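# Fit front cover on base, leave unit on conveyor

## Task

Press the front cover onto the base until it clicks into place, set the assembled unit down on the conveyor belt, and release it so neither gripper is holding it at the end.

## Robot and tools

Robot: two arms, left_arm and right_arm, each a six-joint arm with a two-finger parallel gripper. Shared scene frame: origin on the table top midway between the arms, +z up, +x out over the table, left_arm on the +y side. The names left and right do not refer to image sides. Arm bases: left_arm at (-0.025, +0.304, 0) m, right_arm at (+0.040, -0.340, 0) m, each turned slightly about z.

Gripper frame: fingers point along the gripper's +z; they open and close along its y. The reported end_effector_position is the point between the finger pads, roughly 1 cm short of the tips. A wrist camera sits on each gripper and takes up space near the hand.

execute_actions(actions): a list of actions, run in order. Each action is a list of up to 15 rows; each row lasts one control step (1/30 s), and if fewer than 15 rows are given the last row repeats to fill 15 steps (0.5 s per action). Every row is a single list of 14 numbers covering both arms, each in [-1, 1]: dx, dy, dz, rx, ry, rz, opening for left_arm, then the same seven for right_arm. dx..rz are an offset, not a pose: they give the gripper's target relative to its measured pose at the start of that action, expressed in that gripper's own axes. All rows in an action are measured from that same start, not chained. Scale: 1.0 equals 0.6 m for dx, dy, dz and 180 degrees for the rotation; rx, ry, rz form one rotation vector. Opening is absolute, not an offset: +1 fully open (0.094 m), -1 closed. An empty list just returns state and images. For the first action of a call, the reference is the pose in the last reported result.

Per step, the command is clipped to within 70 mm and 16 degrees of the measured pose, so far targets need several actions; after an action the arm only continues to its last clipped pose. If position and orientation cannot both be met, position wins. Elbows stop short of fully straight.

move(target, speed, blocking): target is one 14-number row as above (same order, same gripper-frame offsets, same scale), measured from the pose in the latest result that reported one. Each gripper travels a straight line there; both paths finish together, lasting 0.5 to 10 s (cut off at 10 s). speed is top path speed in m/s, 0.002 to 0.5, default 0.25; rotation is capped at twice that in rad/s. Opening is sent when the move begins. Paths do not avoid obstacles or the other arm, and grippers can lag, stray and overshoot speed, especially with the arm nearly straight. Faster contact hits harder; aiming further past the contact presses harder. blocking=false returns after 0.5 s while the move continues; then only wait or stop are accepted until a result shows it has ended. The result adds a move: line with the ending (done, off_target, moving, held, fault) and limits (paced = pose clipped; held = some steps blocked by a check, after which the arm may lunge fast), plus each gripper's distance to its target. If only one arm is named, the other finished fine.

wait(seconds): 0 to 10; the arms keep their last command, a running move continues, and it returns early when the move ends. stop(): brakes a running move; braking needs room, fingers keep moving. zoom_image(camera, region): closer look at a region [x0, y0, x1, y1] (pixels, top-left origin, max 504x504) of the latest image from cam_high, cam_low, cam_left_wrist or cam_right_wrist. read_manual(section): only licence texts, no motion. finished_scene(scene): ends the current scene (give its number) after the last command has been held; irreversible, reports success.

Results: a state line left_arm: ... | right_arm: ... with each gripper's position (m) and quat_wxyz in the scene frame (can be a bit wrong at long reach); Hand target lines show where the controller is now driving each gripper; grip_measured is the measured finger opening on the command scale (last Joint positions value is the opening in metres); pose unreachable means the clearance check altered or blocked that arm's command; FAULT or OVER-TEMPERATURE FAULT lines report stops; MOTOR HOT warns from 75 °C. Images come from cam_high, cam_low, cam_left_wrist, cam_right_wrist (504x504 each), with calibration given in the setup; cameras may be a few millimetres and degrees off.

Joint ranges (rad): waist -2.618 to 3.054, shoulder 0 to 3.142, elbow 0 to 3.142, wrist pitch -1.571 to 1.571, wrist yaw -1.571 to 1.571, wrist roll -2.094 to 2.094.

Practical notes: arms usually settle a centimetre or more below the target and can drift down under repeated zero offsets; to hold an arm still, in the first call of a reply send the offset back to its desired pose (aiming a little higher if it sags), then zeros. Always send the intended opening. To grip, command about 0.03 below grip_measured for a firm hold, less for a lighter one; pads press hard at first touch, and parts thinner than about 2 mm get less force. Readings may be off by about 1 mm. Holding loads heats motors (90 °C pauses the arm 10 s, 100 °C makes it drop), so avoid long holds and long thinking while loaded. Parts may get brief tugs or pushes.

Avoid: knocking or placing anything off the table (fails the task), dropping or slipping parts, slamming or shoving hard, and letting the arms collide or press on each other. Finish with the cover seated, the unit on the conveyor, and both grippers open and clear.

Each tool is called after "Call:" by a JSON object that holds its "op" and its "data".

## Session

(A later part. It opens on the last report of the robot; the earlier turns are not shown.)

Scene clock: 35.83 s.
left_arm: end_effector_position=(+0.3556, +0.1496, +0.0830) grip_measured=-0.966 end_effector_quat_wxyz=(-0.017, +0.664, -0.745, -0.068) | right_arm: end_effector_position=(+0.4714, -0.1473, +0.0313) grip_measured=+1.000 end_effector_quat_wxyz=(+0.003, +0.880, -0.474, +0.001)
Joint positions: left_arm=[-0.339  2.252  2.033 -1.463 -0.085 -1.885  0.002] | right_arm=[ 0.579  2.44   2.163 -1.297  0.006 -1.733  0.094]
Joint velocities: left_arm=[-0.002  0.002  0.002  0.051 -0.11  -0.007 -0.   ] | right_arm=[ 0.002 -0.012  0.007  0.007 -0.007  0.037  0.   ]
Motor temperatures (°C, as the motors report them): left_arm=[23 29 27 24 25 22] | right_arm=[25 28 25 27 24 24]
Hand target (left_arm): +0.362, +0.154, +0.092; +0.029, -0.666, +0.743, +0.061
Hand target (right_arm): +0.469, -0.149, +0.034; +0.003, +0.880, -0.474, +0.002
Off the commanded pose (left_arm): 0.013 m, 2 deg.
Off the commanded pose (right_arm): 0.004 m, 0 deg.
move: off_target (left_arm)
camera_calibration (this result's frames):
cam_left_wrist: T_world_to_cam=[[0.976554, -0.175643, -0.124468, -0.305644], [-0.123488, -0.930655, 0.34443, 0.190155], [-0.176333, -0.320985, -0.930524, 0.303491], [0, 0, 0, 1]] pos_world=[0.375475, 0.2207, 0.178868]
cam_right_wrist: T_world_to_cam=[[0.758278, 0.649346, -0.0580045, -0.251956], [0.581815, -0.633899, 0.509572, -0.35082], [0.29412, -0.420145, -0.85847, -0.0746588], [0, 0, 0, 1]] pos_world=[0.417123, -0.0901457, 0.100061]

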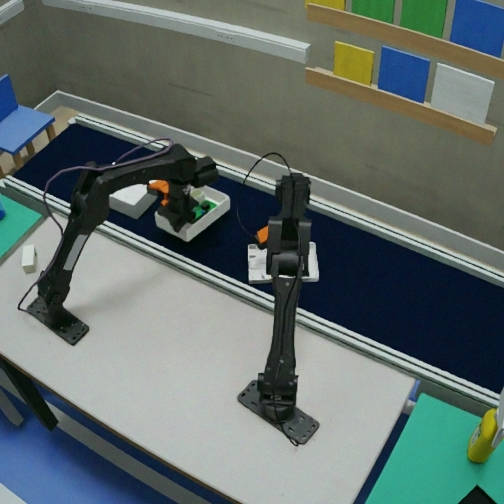

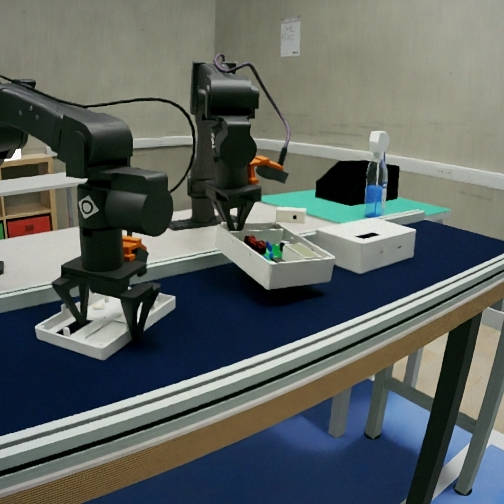

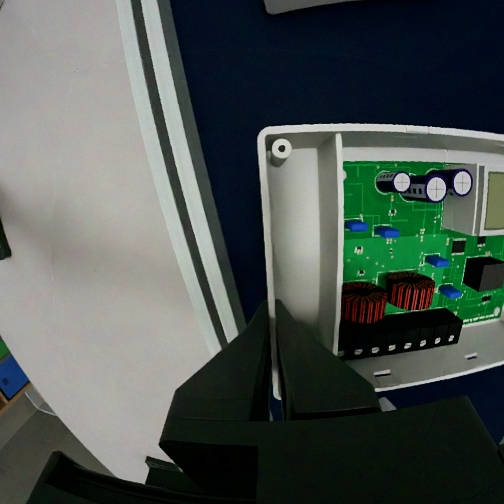

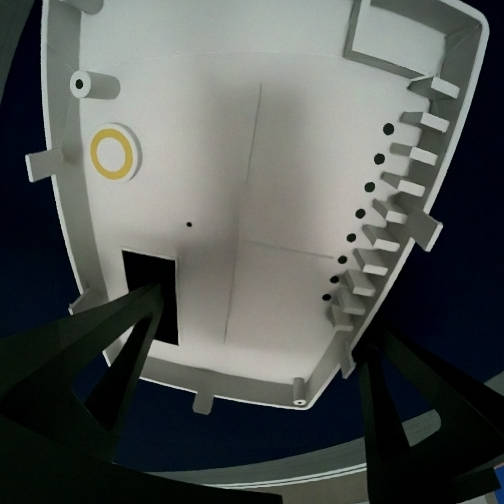

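Call:
{"op": "move", "data": {"target": [0.008,-0.005,0.066,0.025,-0.036,0,-1, 0,0,0.01,0,0,0,1], "speed": 0.06}}

Call:
{"op": "move", "data": {"target": [0,0,0,0,0,0,-1, 0,0,0,0,0,0,0.5], "speed": 0.06}}

Scene clock: 37.67 s.
left_arm: end_effector_position=(+0.3559, +0.1479, +0.0390) grip_measured=-0.966 end_effector_quat_wxyz=(-0.067, +0.662, -0.743, -0.073) | right_arm: end_effector_position=(+0.4754, -0.1455, +0.0313) grip_measured=+1.000 end_effector_quat_wxyz=(-0.004, +0.880, -0.474, +0.006)
Joint positions: left_arm=[-0.382  2.238  1.83  -1.249 -0.178 -1.931  0.002] | right_arm=[ 0.579  2.44   2.163 -1.28   0.006 -1.733  0.094]
Joint velocities: left_arm=[-0.007  0.002 -0.002 -0.051 -0.022  0.007  0.   ] | right_arm=[ 0.017 -0.002 -0.012 -0.022  0.022  0.007  0.   ]
Motor temperatures (°C, as the motors report them): left_arm=[23 29 27 24 25 22] | right_arm=[25 28 25 27 24 24]
Hand target (left_arm): +0.355, +0.150, +0.043; +0.084, -0.658, +0.745, +0.076
Hand target (right_arm): +0.471, -0.147, +0.025; +0.003, +0.880, -0.474, +0.001
Off the commanded pose (left_arm): 0.004 m, 2 deg.
Off the commanded pose (right_arm): 0.007 m, 1 deg.
move: done
camera_calibration (this result's frames):
cam_left_wrist: T_world_to_cam=[[0.982026, -0.175307, -0.0699463, -0.315741], [-0.15118, -0.95244, 0.26458, 0.219946], [-0.113002, -0.24925, -0.961824, 0.23018], [0, 0, 0, 1]] pos_world=[0.369328, 0.211506, 0.141115]
cam_right_wrist: T_world_to_cam=[[0.759073, 0.649701, -0.0411987, -0.256983], [0.573613, -0.637565, 0.514275, -0.3488], [0.307858, -0.414004, -0.856635, -0.0807613], [0, 0, 0, 1]] pos_world=[0.420008, -0.0888561, 0.0996089]

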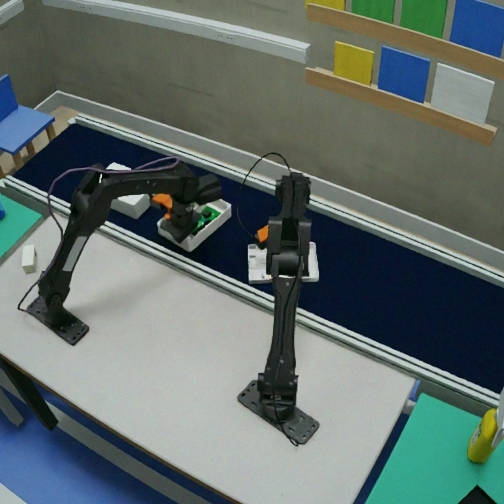

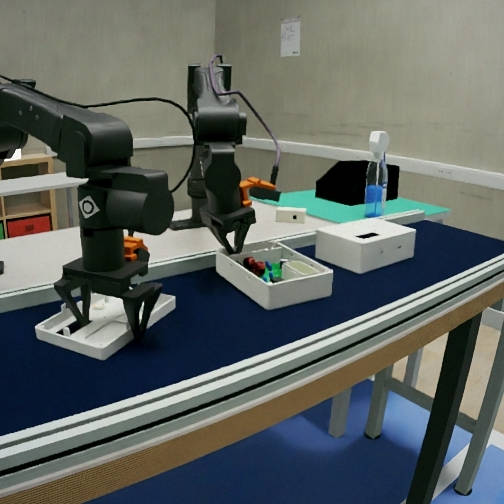

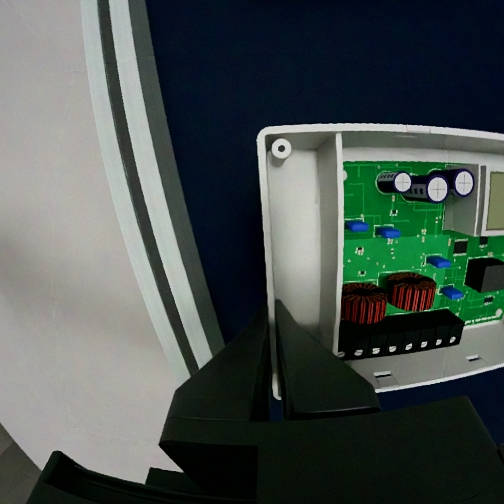

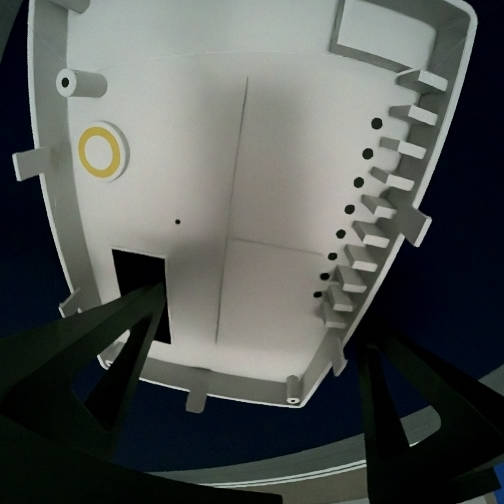

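Scene clock: 38.17 s.
left_arm: end_effector_position=(+0.3558, +0.1477, +0.0390) grip_measured=-0.966 end_effector_quat_wxyz=(-0.067, +0.662, -0.743, -0.072) | right_arm: end_effector_position=(+0.4757, -0.1454, +0.0313) grip_measured=+0.502 end_effector_quat_wxyz=(-0.004, +0.880, -0.474, +0.007)
Joint positions: left_arm=[-0.382  2.238  1.83  -1.248 -0.177 -1.932  0.002] | right_arm=[ 0.579  2.44   2.163 -1.279  0.006 -1.733  0.071]
Joint velocities: left_arm=[ 0.007  0.007  0.012  0.022  0.007 -0.037 -0.001] | right_arm=[ 0.017 -0.002 -0.022 -0.022  0.051  0.051  0.001]
Motor temperatures (°C, as the motors report them): left_arm=[23 29 27 24 25 22] | right_arm=[25 28 25 27 24 24]
Hand target (left_arm): +0.356, +0.148, +0.039; +0.067, -0.662, +0.743, +0.072
Hand target (right_arm): +0.475, -0.146, +0.031; -0.004, +0.880, -0.474, +0.006
Off the commanded pose (left_arm): 0.000 m, 0 deg.
Off the commanded pose (right_arm): 0.000 m, 0 deg.
move: done
camera_calibration (this result's frames):
cam_left_wrist: T_world_to_cam=[[0.982173, -0.174558, -0.0697606, -0.315943], [-0.150367, -0.952251, 0.26572, 0.219385], [-0.112813, -0.250493, -0.961523, 0.230186], [0, 0, 0, 1]] pos_world=[0.369266, 0.211419, 0.140994]
cam_right_wrist: T_world_to_cam=[[0.759115, 0.64972, -0.0401021, -0.257307], [0.573076, -0.637805, 0.514576, -0.348666], [0.308753, -0.413604, -0.856506, -0.0811615], [0, 0, 0, 1]] pos_world=[0.420197, -0.0887719, 0.0995814]

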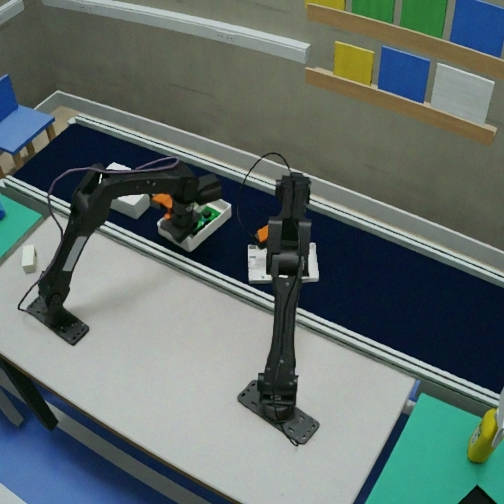

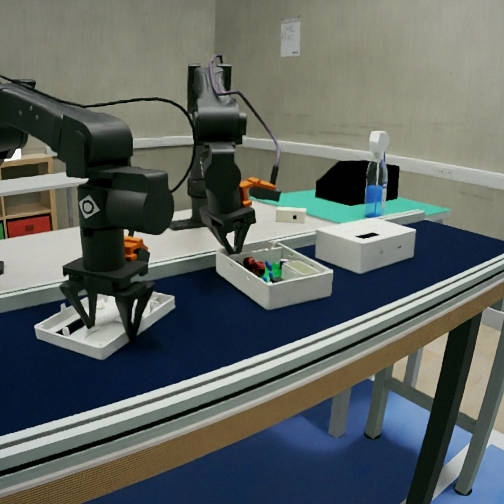

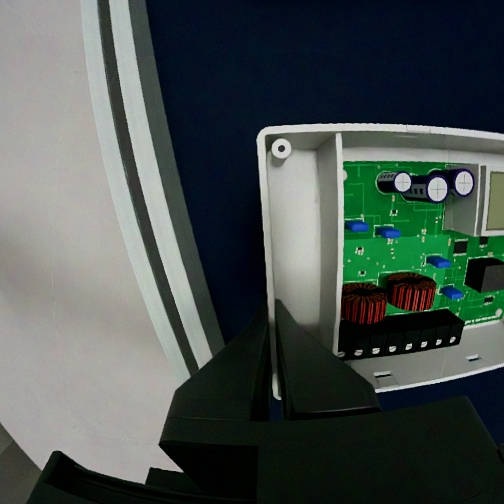

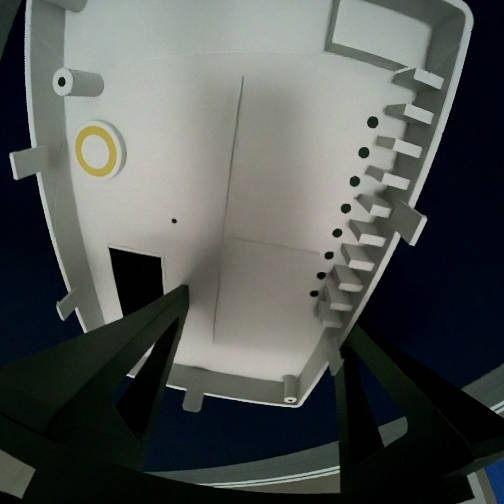

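Call:
{"op": "move", "data": {"target": [0,0,0,0,0,0,-0.4, -0.055,0,-0.006,0,0,0,0.7], "speed": 0.08}}

Call:
{"op": "move", "data": {"target": [0,0,-0.15,0,0,0,-0.4, 0,0,0.008,0,0,0,-0.95], "speed": 0.1}}

Scene clock: 39.63 s.
left_arm: end_effector_position=(+0.3558, +0.1477, +0.0390) grip_measured=-0.403 end_effector_quat_wxyz=(-0.067, +0.662, -0.743, -0.072) | right_arm: end_effector_position=(+0.4621, -0.1174, +0.0313) grip_measured=+0.698 end_effector_quat_wxyz=(-0.004, +0.883, -0.470, +0.008)
Joint positions: left_arm=[-0.382  2.238  1.83  -1.248 -0.177 -1.932  0.028] | right_arm=[ 0.645  2.44   2.163 -1.279  0.008 -1.677  0.08 ]
Joint velocities: left_arm=[-0.022 -0.002 -0.017 -0.007  0.007  0.051 -0.001] | right_arm=[ 0.002 -0.002 -0.027 -0.007  0.007 -0.037  0.   ]
Motor temperatures (°C, as the motors report them): left_arm=[23 29 27 24 25 22] | right_arm=[25 28 25 27 24 24]
Hand target (left_arm): +0.356, +0.148, +0.039; +0.067, -0.662, +0.743, +0.072
Hand target (right_arm): +0.458, -0.117, +0.035; -0.005, +0.880, -0.474, +0.007
Off the commanded pose (left_arm): 0.000 m, 0 deg.
Off the commanded pose (right_arm): 0.006 m, 1 deg.
move: done
camera_calibration (this result's frames):
cam_left_wrist: T_world_to_cam=[[0.982173, -0.174558, -0.0697606, -0.315943], [-0.150367, -0.952251, 0.26572, 0.219385], [-0.112813, -0.250493, -0.961523, 0.230186], [0, 0, 0, 1]] pos_world=[0.369266, 0.211419, 0.140994]
cam_right_wrist: T_world_to_cam=[[0.752941, 0.656865, -0.0401002, -0.261449], [0.578611, -0.63175, 0.51585, -0.324933], [0.31351, -0.411607, -0.85574, -0.0673874], [0, 0, 0, 1]] pos_world=[0.405993, -0.0612769, 0.0994665]

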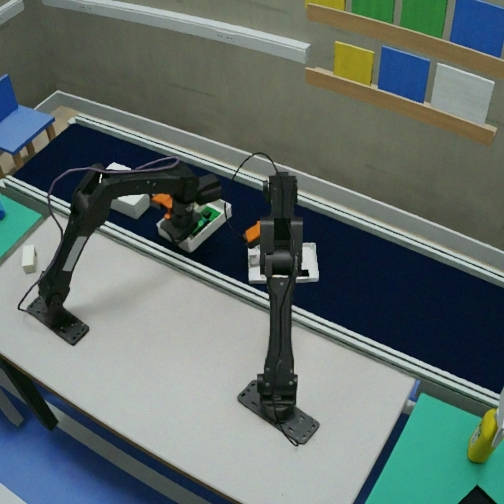

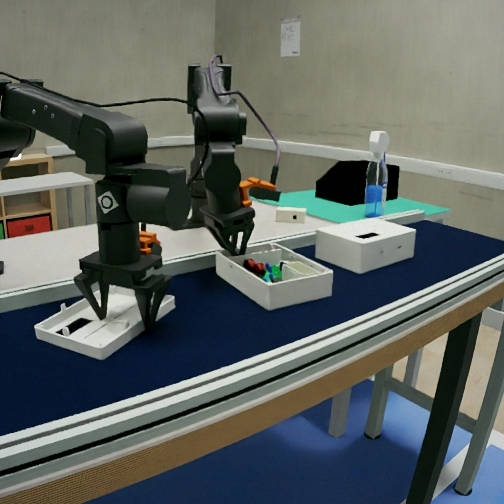

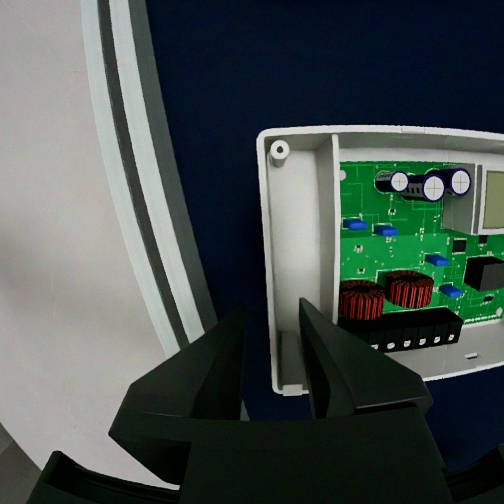

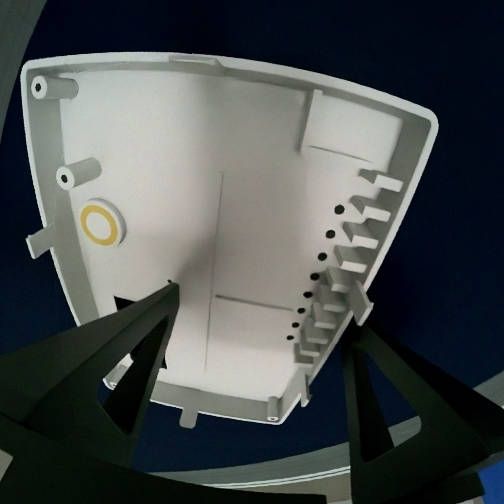

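Scene clock: 40.97 s.
left_arm: end_effector_position=(+0.3596, +0.1312, +0.1176) grip_measured=-0.403 end_effector_quat_wxyz=(-0.074, +0.661, -0.744, -0.054) | right_arm: end_effector_position=(+0.4624, -0.1174, +0.0313) grip_measured=+0.215 end_effector_quat_wxyz=(-0.004, +0.882, -0.470, +0.008)
Joint positions: left_arm=[-0.413  2.242  2.152 -1.532 -0.176 -1.955  0.028] | right_arm=[ 0.645  2.44   2.163 -1.277  0.009 -1.676  0.057]
Joint velocities: left_arm=[ 0.002 -0.012 -0.017  0.051 -0.095 -0.007 -0.   ] | right_arm=[-0.002  0.007  0.002 -0.051  0.007  0.051 -0.   ]
Motor temperatures (°C, as the motors report them): left_arm=[23 29 27 24 25 22] | right_arm=[25 28 25 27 24 24]
Hand target (left_arm): +0.356, +0.129, +0.127; +0.075, -0.661, +0.745, +0.051
Hand target (right_arm): +0.462, -0.117, +0.027; -0.004, +0.883, -0.470, +0.007
Off the commanded pose (left_arm): 0.010 m, 2 deg.
Off the commanded pose (right_arm): 0.005 m, 0 deg.
joint sent to its limit (left arm) — the command would take joint 4 (wrist pitch) past its lower limit, so that joint was sent only as far as its limit.
move: done
camera_calibration (this result's frames):
cam_left_wrist: T_world_to_cam=[[0.982648, -0.182535, -0.0329339, -0.320435], [-0.166518, -0.946375, 0.27685, 0.187065], [-0.0817025, -0.266562, -0.960349, 0.29289], [0, 0, 0, 1]] pos_world=[0.369954, 0.196617, 0.218934]
cam_right_wrist: T_world_to_cam=[[0.753254, 0.656564, -0.039157, -0.261904], [0.577656, -0.631909, 0.516725, -0.324715], [0.314519, -0.411844, -0.855256, -0.0679858], [0, 0, 0, 1]] pos_world=[0.406237, -0.061233, 0.0993876]

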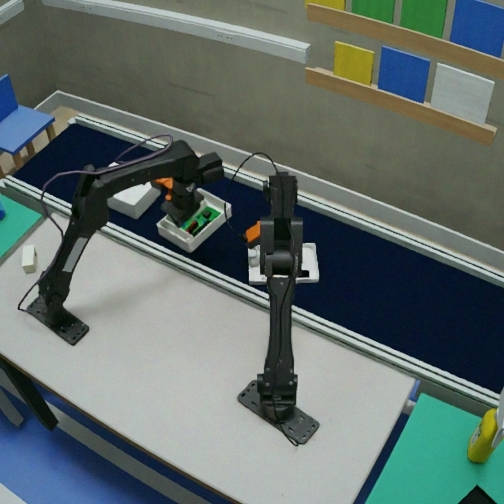

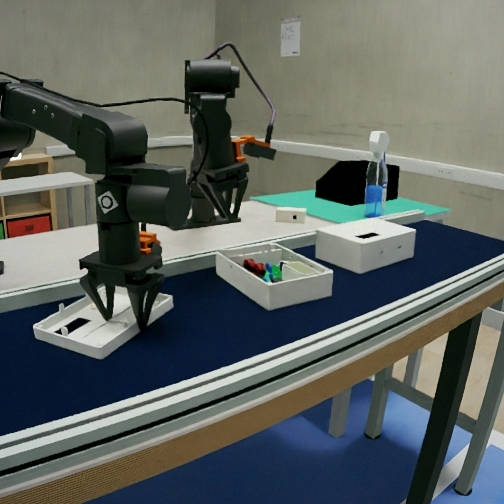

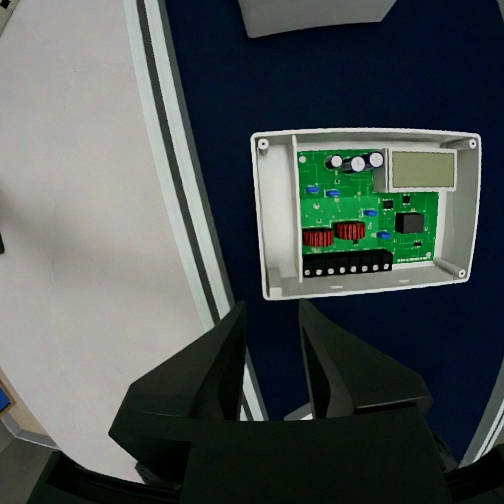

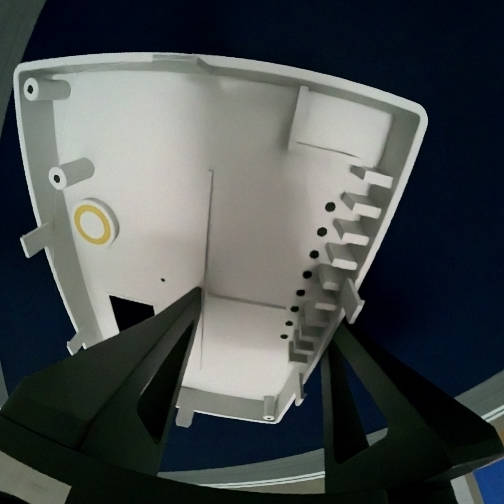

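Call:
{"op": "move", "data": {"target": [0,0,-0.02,0,0,0,-0.4, 0,0,-0.012,0,0,0,0.3], "speed": 0.05}}

Call:
{"op": "move", "data": {"target": [0,0,0,0,0,0,-0.4, 0,0,0,0,0,0,-0.3], "speed": 0.05}}

Scene clock: 41.90 s.
left_arm: end_effector_position=(+0.3611, +0.1304, +0.1203) grip_measured=-0.403 end_effector_quat_wxyz=(-0.076, +0.662, -0.744, -0.050) | right_arm: end_effector_position=(+0.4620, -0.1176, +0.0313) grip_measured=+0.298 end_effector_quat_wxyz=(-0.003, +0.882, -0.470, +0.008)
Joint positions: left_arm=[-0.413  2.242  2.163 -1.535 -0.176 -1.955  0.028] | right_arm=[ 0.645  2.44   2.163 -1.279  0.009 -1.676  0.061]
Joint velocities: left_arm=[-0.002  0.002  0.012 -0.037 -0.051  0.051  0.   ] | right_arm=[-0.017  0.002  0.012  0.037  0.037 -0.037 -0.001]
Motor temperatures (°C, as the motors report them): left_arm=[23 29 27 24 25 22] | right_arm=[25 29 25 27 24 24]
Hand target (left_arm): +0.359, +0.129, +0.129; +0.077, -0.661, +0.745, +0.046
Hand target (right_arm): +0.462, -0.117, +0.038; -0.005, +0.882, -0.470, +0.008
Off the commanded pose (left_arm): 0.009 m, 1 deg.
Off the commanded pose (right_arm): 0.007 m, 0 deg.
joint sent to its limit (left arm) — the command would take joint 4 (wrist pitch) past its lower limit, so that joint was sent only as far as its limit.
move: done
camera_calibration (this result's frames):
cam_left_wrist: T_world_to_cam=[[0.982869, -0.182655, -0.0245929, -0.323053], [-0.168663, -0.94521, 0.279521, 0.186105], [-0.0743014, -0.270584, -0.959825, 0.293131], [0, 0, 0, 1]] pos_world=[0.370688, 0.196218, 0.221389]
cam_right_wrist: T_world_to_cam=[[0.753186, 0.656528, -0.0410124, -0.261358], [0.578527, -0.631448, 0.516313, -0.324945], [0.313077, -0.412607, -0.855417, -0.0673694], [0, 0, 0, 1]] pos_world=[0.405932, -0.061394, 0.0994252]

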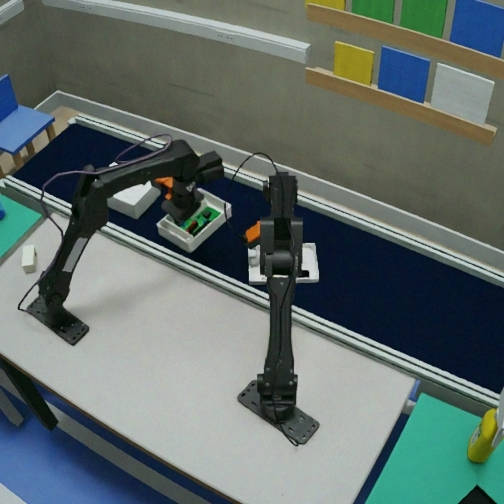

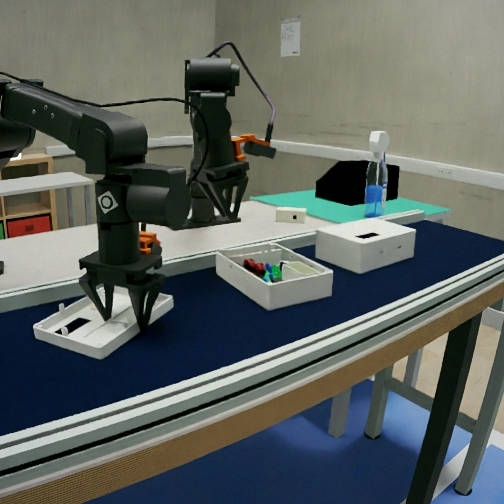

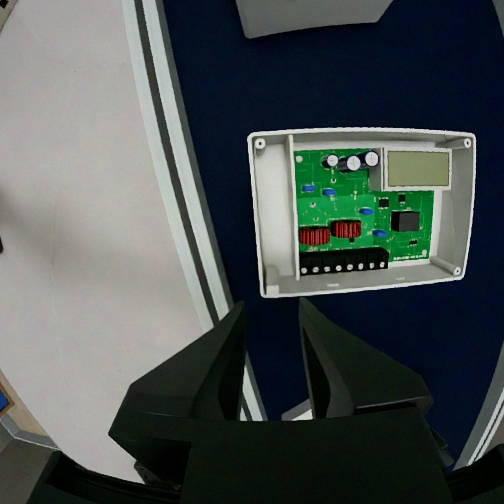

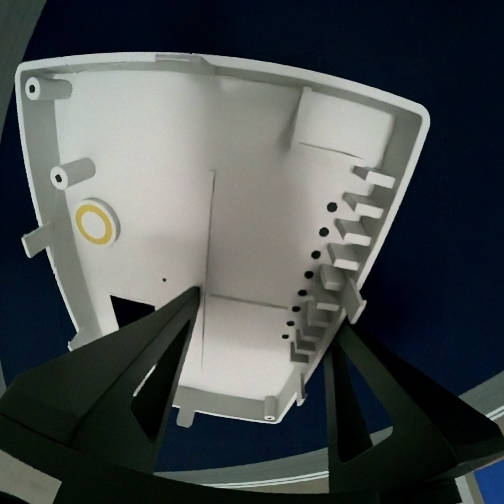

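Scene clock: 42.40 s.
left_arm: end_effector_position=(+0.3611, +0.1304, +0.1203) grip_measured=-0.403 end_effector_quat_wxyz=(-0.076, +0.662, -0.744, -0.050) | right_arm: end_effector_position=(+0.4620, -0.1177, +0.0313) grip_measured=+0.211 end_effector_quat_wxyz=(-0.003, +0.882, -0.470, +0.008)
Joint positions: left_arm=[-0.413  2.242  2.163 -1.535 -0.176 -1.955  0.028] | right_arm=[ 0.645  2.44   2.163 -1.279  0.009 -1.676  0.057]
Joint velocities: left_arm=[-0.002 -0.017 -0.017  0.095  0.037  0.081  0.001] | right_arm=[ 0.012  0.002 -0.002 -0.007  0.095 -0.051  0.   ]
Motor temperatures (°C, as the motors report them): left_arm=[23 29 27 24 25 22] | right_arm=[25 29 25 27 24 24]
Hand target (left_arm): +0.361, +0.130, +0.120; +0.076, -0.662, +0.744, +0.050
Hand target (right_arm): +0.462, -0.118, +0.031; -0.003, +0.882, -0.470, +0.008
Off the commanded pose (left_arm): 0.000 m, 0 deg.
Off the commanded pose (right_arm): 0.000 m, 0 deg.
move: done
camera_calibration (this result's frames):
cam_left_wrist: T_world_to_cam=[[0.982869, -0.182655, -0.0245929, -0.323053], [-0.168663, -0.94521, 0.279521, 0.186105], [-0.0743014, -0.270584, -0.959825, 0.293131], [0, 0, 0, 1]] pos_world=[0.370688, 0.196218, 0.221389]
cam_right_wrist: T_world_to_cam=[[0.753197, 0.65651, -0.0410995, -0.261347], [0.578432, -0.631277, 0.516629, -0.324947], [0.313227, -0.412897, -0.855222, -0.0675133], [0, 0, 0, 1]] pos_world=[0.405952, -0.0614308, 0.0993969]

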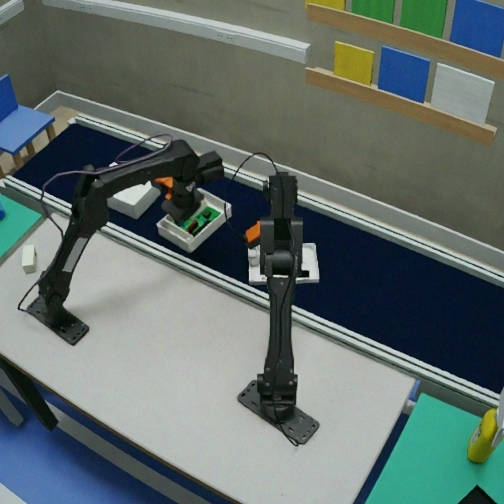

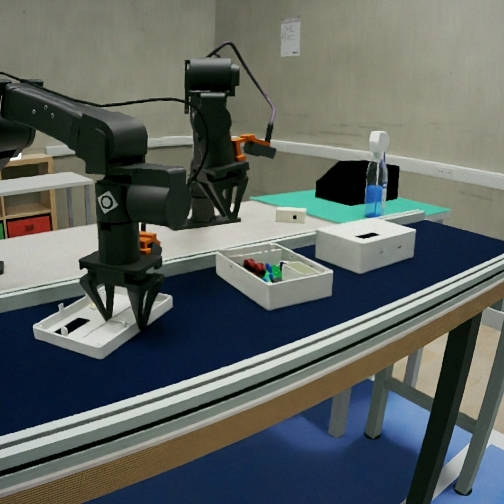

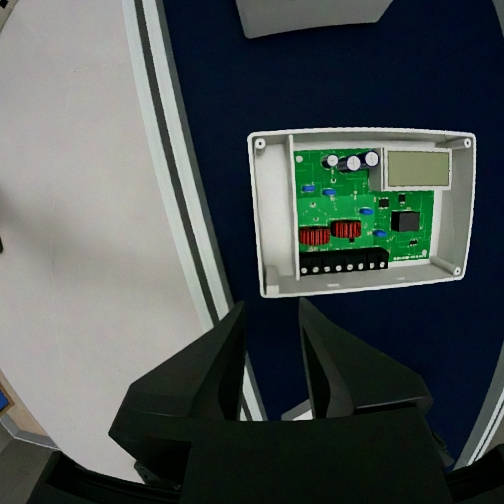

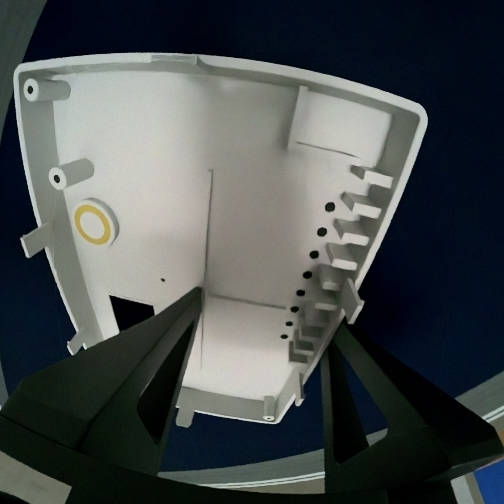

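Call:
{"op": "move", "data": {"target": [0,0,-0.01,0,0,0,-0.4, 0,0,-0.045,0,0,0,0.3], "speed": 0.1}}

Call:
{"op": "move", "data": {"target": [0,0,0,0,0,0,-0.4, 0,-0.031,-0.01,0,0,0,-0.15], "speed": 0.1}}

Scene clock: 43.53 s.
left_arm: end_effector_position=(+0.3611, +0.1304, +0.1203) grip_measured=-0.403 end_effector_quat_wxyz=(-0.076, +0.662, -0.744, -0.050) | right_arm: end_effector_position=(+0.4602, -0.1187, +0.0499) grip_measured=+0.298 end_effector_quat_wxyz=(+0.000, +0.883, -0.470, +0.005)
Joint positions: left_arm=[-0.413  2.242  2.163 -1.535 -0.176 -1.955  0.028] | right_arm=[ 0.645  2.44   2.236 -1.361  0.009 -1.676  0.061]
Joint velocities: left_arm=[ 0.012  0.022 -0.012  0.022  0.066  0.051 -0.   ] | right_arm=[-0.002 -0.002 -0.017 -0.081  0.007 -0.007  0.001]
Motor temperatures (°C, as the motors report them): left_arm=[23 29 27 24 25 22] | right_arm=[25 29 25 27 24 24]
Hand target (left_arm): +0.361, +0.129, +0.126; +0.076, -0.662, +0.744, +0.049
Hand target (right_arm): +0.462, -0.118, +0.058; -0.004, +0.882, -0.470, +0.008
Off the commanded pose (left_arm): 0.006 m, 0 deg.
Off the commanded pose (right_arm): 0.009 m, 0 deg.
joint sent to its limit (left arm) — the command would take joint 4 (wrist pitch) past its lower limit, so that joint was sent only as far as its limit.
move: done
camera_calibration (this result's frames):
cam_left_wrist: T_world_to_cam=[[0.982869, -0.182655, -0.0245929, -0.323053], [-0.168663, -0.94521, 0.279521, 0.186105], [-0.0743014, -0.270584, -0.959825, 0.293131], [0, 0, 0, 1]] pos_world=[0.370688, 0.196218, 0.221389]
cam_right_wrist: T_world_to_cam=[[0.752862, 0.656333, -0.0492614, -0.258017], [0.582258, -0.629254, 0.514796, -0.335507], [0.306879, -0.416253, -0.855897, -0.04892], [0, 0, 0, 1]] pos_world=[0.404615, -0.0621378, 0.118137]

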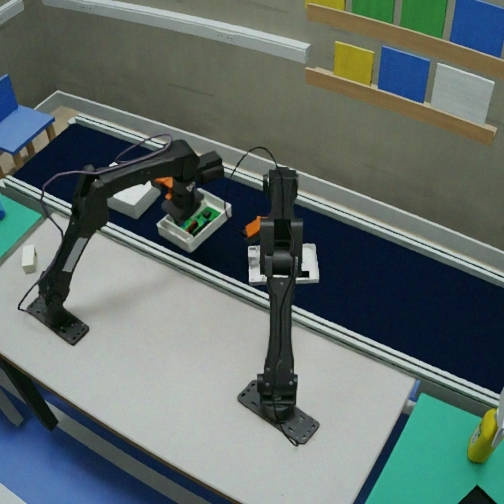

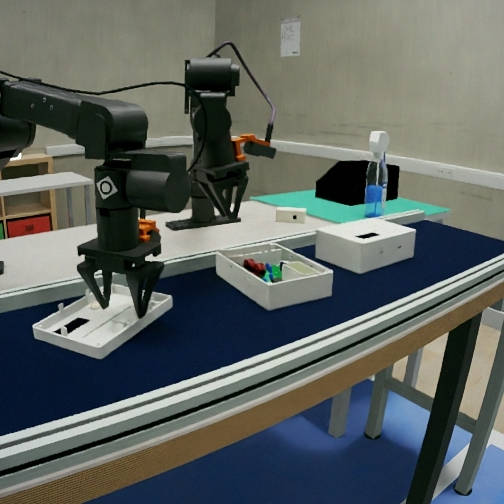

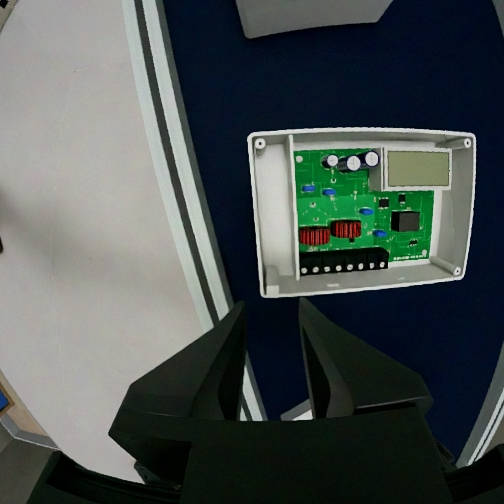

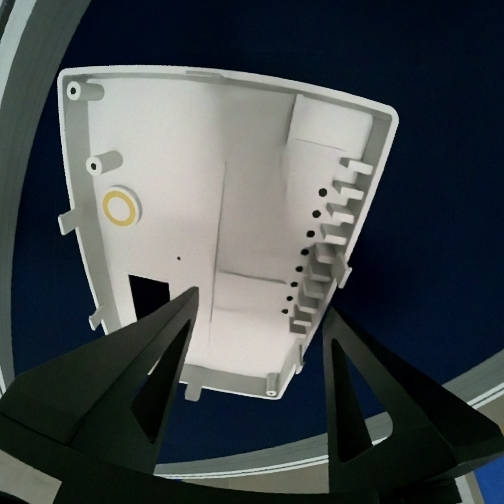

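Scene clock: 44.57 s.
left_arm: end_effector_position=(+0.3611, +0.1304, +0.1203) grip_measured=-0.403 end_effector_quat_wxyz=(-0.076, +0.662, -0.744, -0.050) | right_arm: end_effector_position=(+0.4765, -0.1100, +0.0545) grip_measured=-0.148 end_effector_quat_wxyz=(-0.003, +0.882, -0.470, +0.008)
Joint positions: left_arm=[-0.413  2.242  2.163 -1.535 -0.176 -1.955  0.028] | right_arm=[ 0.645  2.565  2.485 -1.477  0.009 -1.676  0.04 ]
Joint velocities: left_arm=[-0.012 -0.002  0.012  0.007 -0.022  0.007 -0.   ] | right_arm=[ 0.012 -0.007  0.017 -0.037  0.022  0.022 -0.001]
Motor temperatures (°C, as the motors report them): left_arm=[23 29 27 24 25 22] | right_arm=[25 29 25 27 24 24]
Hand target (left_arm): +0.361, +0.130, +0.120; +0.076, -0.662, +0.744, +0.050
Hand target (right_arm): +0.475, -0.109, +0.056; -0.001, +0.883, -0.470, +0.006
Off the commanded pose (left_arm): 0.000 m, 0 deg.
Off the commanded pose (right_arm): 0.002 m, 0 deg.
move: done
camera_calibration (this result's frames):
cam_left_wrist: T_world_to_cam=[[0.982869, -0.182655, -0.0245929, -0.323053], [-0.168663, -0.94521, 0.279521, 0.186105], [-0.0743014, -0.270584, -0.959825, 0.293131], [0, 0, 0, 1]] pos_world=[0.370688, 0.196218, 0.221389]
cam_right_wrist: T_world_to_cam=[[0.753169, 0.656495, -0.0418416, -0.27628], [0.57878, -0.631093, 0.516464, -0.340592], [0.31265, -0.413202, -0.855286, -0.0488373], [0, 0, 0, 1]] pos_world=[0.420483, -0.0537487, 0.122574]

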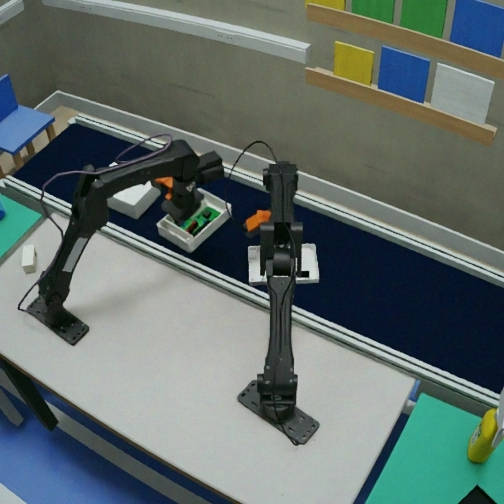

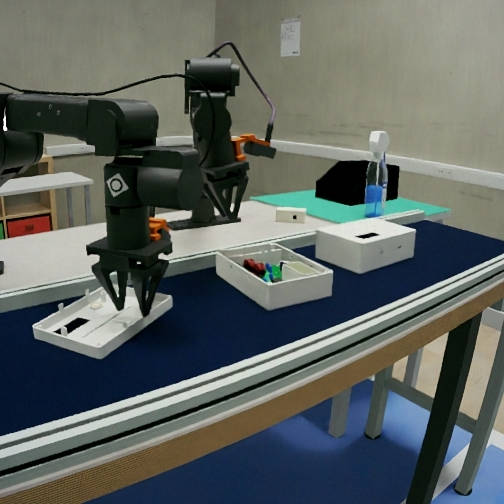

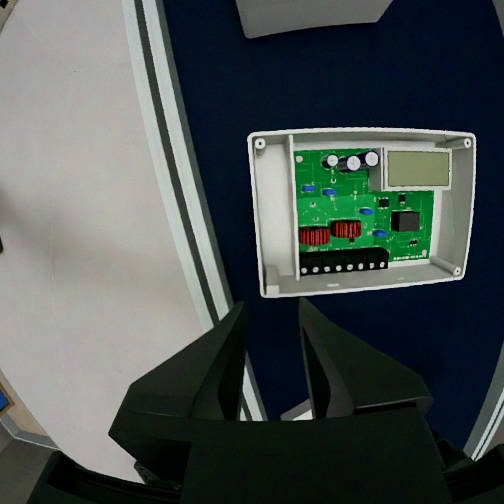

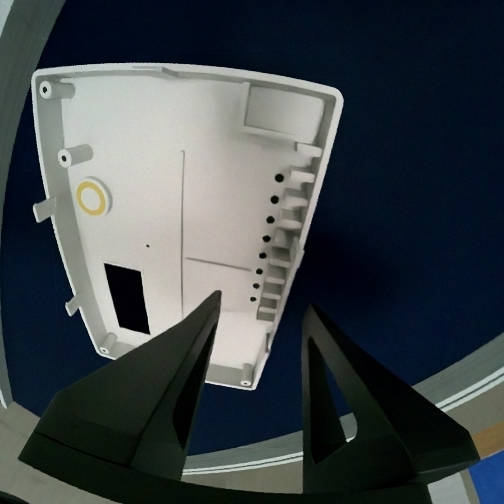

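Call:
{"op": "move", "data": {"target": [0.248,0.243,-0.052,0.4815,0.2606,0.1705,-0.25, 0,0,0.045,0,0,0,-0.15], "speed": 0.3}}

Call:
{"op": "move", "data": {"target": [0,0,0,0,0,0,-0.25, 0,0,0,0,0,0,-0.95], "speed": 0.1}}

Scene clock: 49.17 s.
left_arm: end_effector_position=(+0.1994, +0.0003, +0.1287) grip_measured=-0.253 end_effector_quat_wxyz=(+0.201, -0.211, +0.679, -0.674) | right_arm: end_effector_position=(+0.4782, -0.1092, +0.0335) grip_measured=-0.148 end_effector_quat_wxyz=(-0.005, +0.882, -0.470, +0.009)
Joint positions: left_arm=[-0.813  1.773  0.188  1.574  0.081 -1.582  0.035] | right_arm=[ 0.645  2.551  2.376 -1.377  0.009 -1.676  0.04 ]
Joint velocities: left_arm=[ 0.002 -0.017  0.007  0.051  0.081 -0.007 -0.001] | right_arm=[-0.007 -0.017 -0.012  0.022 -0.139 -0.051  0.   ]
Motor temperatures (°C, as the motors report them): left_arm=[23 29 26 24 25 22] | right_arm=[25 30 25 27 24 24]
Hand target (left_arm): +0.194, -0.001, +0.124; +0.199, -0.200, +0.687, -0.670
Hand target (right_arm): +0.477, -0.110, +0.028; -0.003, +0.882, -0.470, +0.007
Off the commanded pose (left_arm): 0.009 m, 1 deg.
Off the commanded pose (right_arm): 0.006 m, 0 deg.
joint sent to its limit (left arm) — the command would take joint 4 (wrist pitch) past its upper limit, so that joint was sent only as far as its limit.
move: done
camera_calibration (this result's frames):
cam_left_wrist: T_world_to_cam=[[-0.0229984, -0.074381, 0.996965, -0.118612], [-0.991358, -0.127131, -0.032354, 0.237498], [0.129152, -0.989093, -0.0708144, 0.0991811], [0, 0, 0, 1]] pos_world=[0.219909, 0.11947, 0.132959]
cam_right_wrist: T_world_to_cam=[[0.753329, 0.65658, -0.0373885, -0.279219], [0.576688, -0.632199, 0.51745, -0.329345], [0.31611, -0.411372, -0.854896, -0.0683695], [0, 0, 0, 1]] pos_world=[0.421885, -0.053007, 0.101531]

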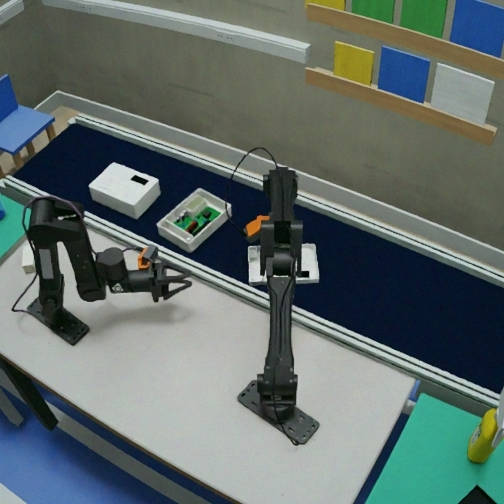

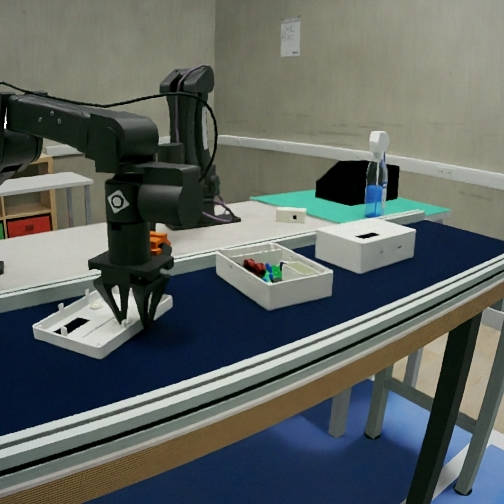

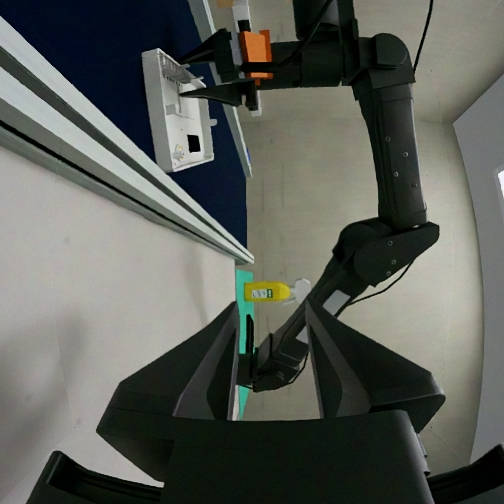

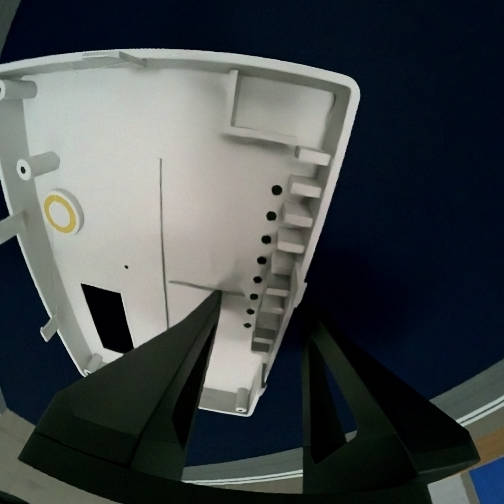

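Scene clock: 49.67 s.
left_arm: end_effector_position=(+0.1994, +0.0003, +0.1287) grip_measured=-0.253 end_effector_quat_wxyz=(+0.201, -0.212, +0.679, -0.674) | right_arm: end_effector_position=(+0.4781, -0.1093, +0.0335) grip_measured=-0.784 end_effector_quat_wxyz=(-0.005, +0.882, -0.470, +0.009)
Joint positions: left_arm=[-0.813  1.773  0.188  1.574  0.081 -1.583  0.035] | right_arm=[ 0.645  2.551  2.376 -1.378  0.009 -1.676  0.01 ]
Joint velocities: left_arm=[-0.012 -0.017  0.002 -0.007 -0.051  0.022 -0.001] | right_arm=[ 0.007 -0.002 -0.002 -0.051  0.022  0.007  0.   ]
Motor temperatures (°C, as the motors report them): left_arm=[23 29 26 25 25 22] | right_arm=[25 30 25 27 24 24]
Hand target (left_arm): +0.199, +0.000, +0.129; +0.201, -0.211, +0.679, -0.674
Hand target (right_arm): +0.478, -0.109, +0.034; -0.005, +0.882, -0.470, +0.009
Off the commanded pose (left_arm): 0.000 m, 0 deg.
Off the commanded pose (right_arm): 0.000 m, 0 deg.
move: done
camera_calibration (this result's frames):
cam_left_wrist: T_world_to_cam=[[-0.0220508, -0.0737445, 0.997033, -0.11881], [-0.991387, -0.127164, -0.0313315, 0.237372], [0.129097, -0.989137, -0.0703052, 0.0991265], [0, 0, 0, 1]] pos_world=[0.219911, 0.119473, 0.132863]
cam_right_wrist: T_world_to_cam=[[0.753328, 0.656555, -0.0378467, -0.279098], [0.576766, -0.631936, 0.517685, -0.329396], [0.315972, -0.411815, -0.854734, -0.0683844], [0, 0, 0, 1]] pos_world=[0.421844, -0.053076, 0.10151]

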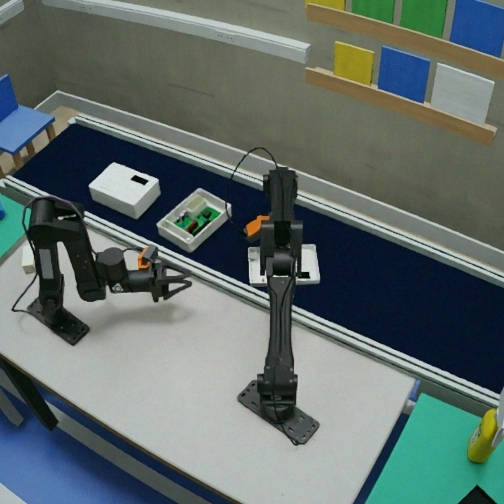

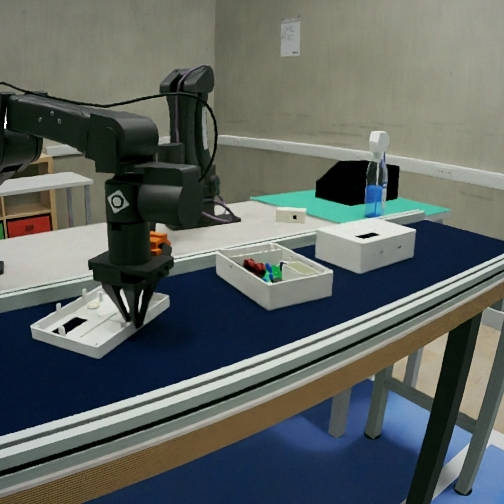

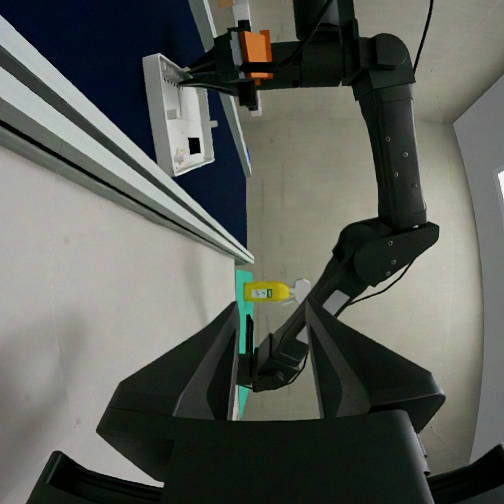

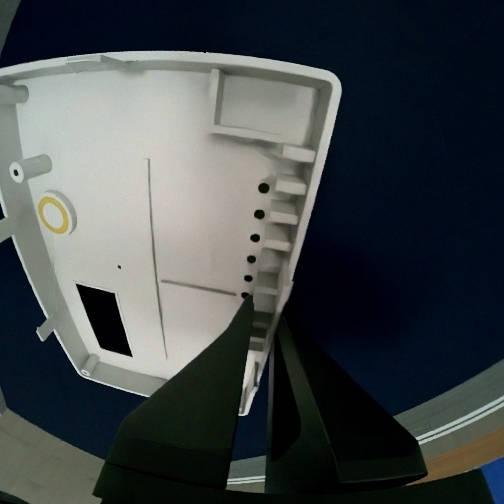

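Call:
{"op": "move", "data": {"target": [-0.337,0.120,-0.122,-0.3204,-0.0932,0.3865,0.8, 0,0.02,-0.08,0,0,0,-0.95], "speed": 0.3}}

Scene clock: 56.00 s.
left_arm: end_effector_position=(+0.3179, +0.1711, +0.0510) grip_measured=+0.798 end_effector_quat_wxyz=(+0.491, +0.046, +0.869, -0.037) | right_arm: end_effector_position=(+0.4660, -0.1157, +0.0634) grip_measured=-0.784 end_effector_quat_wxyz=(+0.006, +0.883, -0.470, +0.002)
Joint positions: left_arm=[-0.452  1.54   0.375  0.585 -0.348 -0.242  0.084] | right_arm=[ 0.645  2.518  2.433 -1.493  0.009 -1.676  0.01 ]
Joint velocities: left_arm=[ 0.017 -0.002  0.002  0.007 -0.037 -0.007  0.   ] | right_arm=[-0.017 -0.017  0.002 -0.037 -0.037 -0.11  -0.001]
Motor temperatures (°C, as the motors report them): left_arm=[23 28 26 26 25 22] | right_arm=[25 31 26 27 24 24]
Hand target (left_arm): +0.325, +0.175, +0.055; +0.500, +0.039, +0.865, -0.027
Hand target (right_arm): +0.467, -0.116, +0.081; -0.005, +0.882, -0.470, +0.009
Off the commanded pose (left_arm): 0.009 m, 2 deg.
Off the commanded pose (right_arm): 0.018 m, 1 deg.
move: off_target (right_arm)
camera_calibration (this result's frames):
cam_left_wrist: T_world_to_cam=[[-0.12113, -0.990655, -0.0626846, 0.21626], [-0.833011, 0.135792, -0.536333, 0.304497], [0.539833, -0.0127492, -0.841676, -0.0109294], [0, 0, 0, 1]] pos_world=[0.285745, 0.172752, 0.167669]
cam_right_wrist: T_world_to_cam=[[0.752234, 0.655977, -0.0619553, -0.262702], [0.588055, -0.625968, 0.512207, -0.346129], [0.297214, -0.421732, -0.856625, -0.0339881], [0, 0, 0, 1]] pos_world=[0.411258, -0.0586731, 0.131899]

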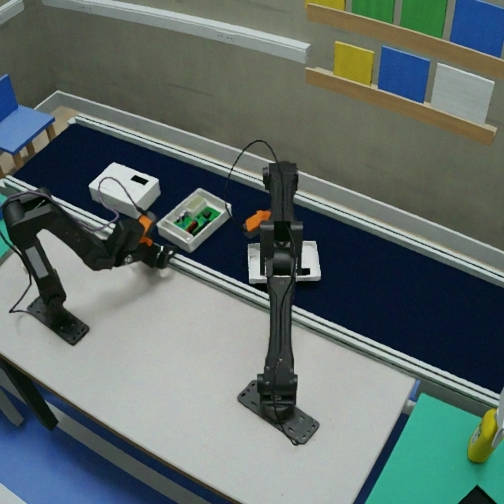

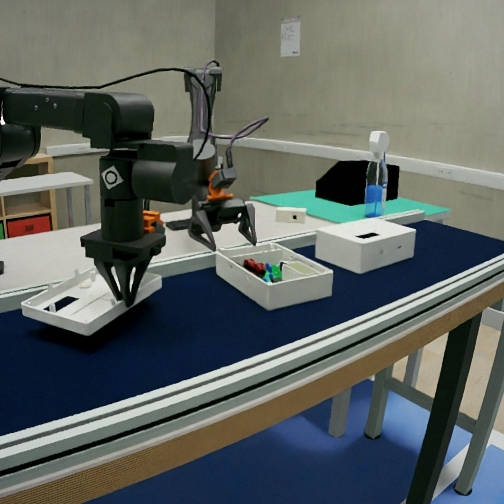

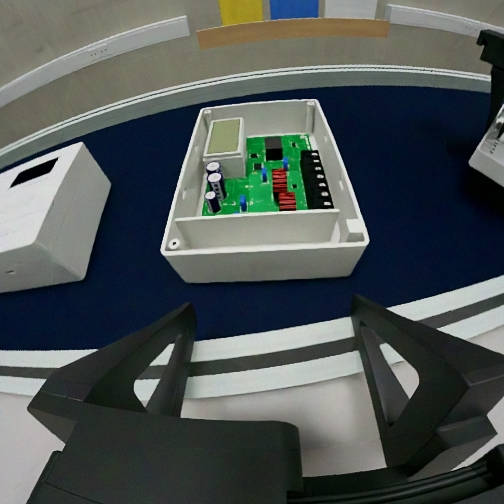

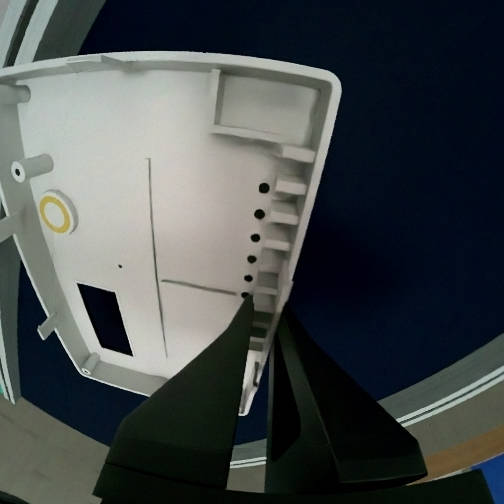

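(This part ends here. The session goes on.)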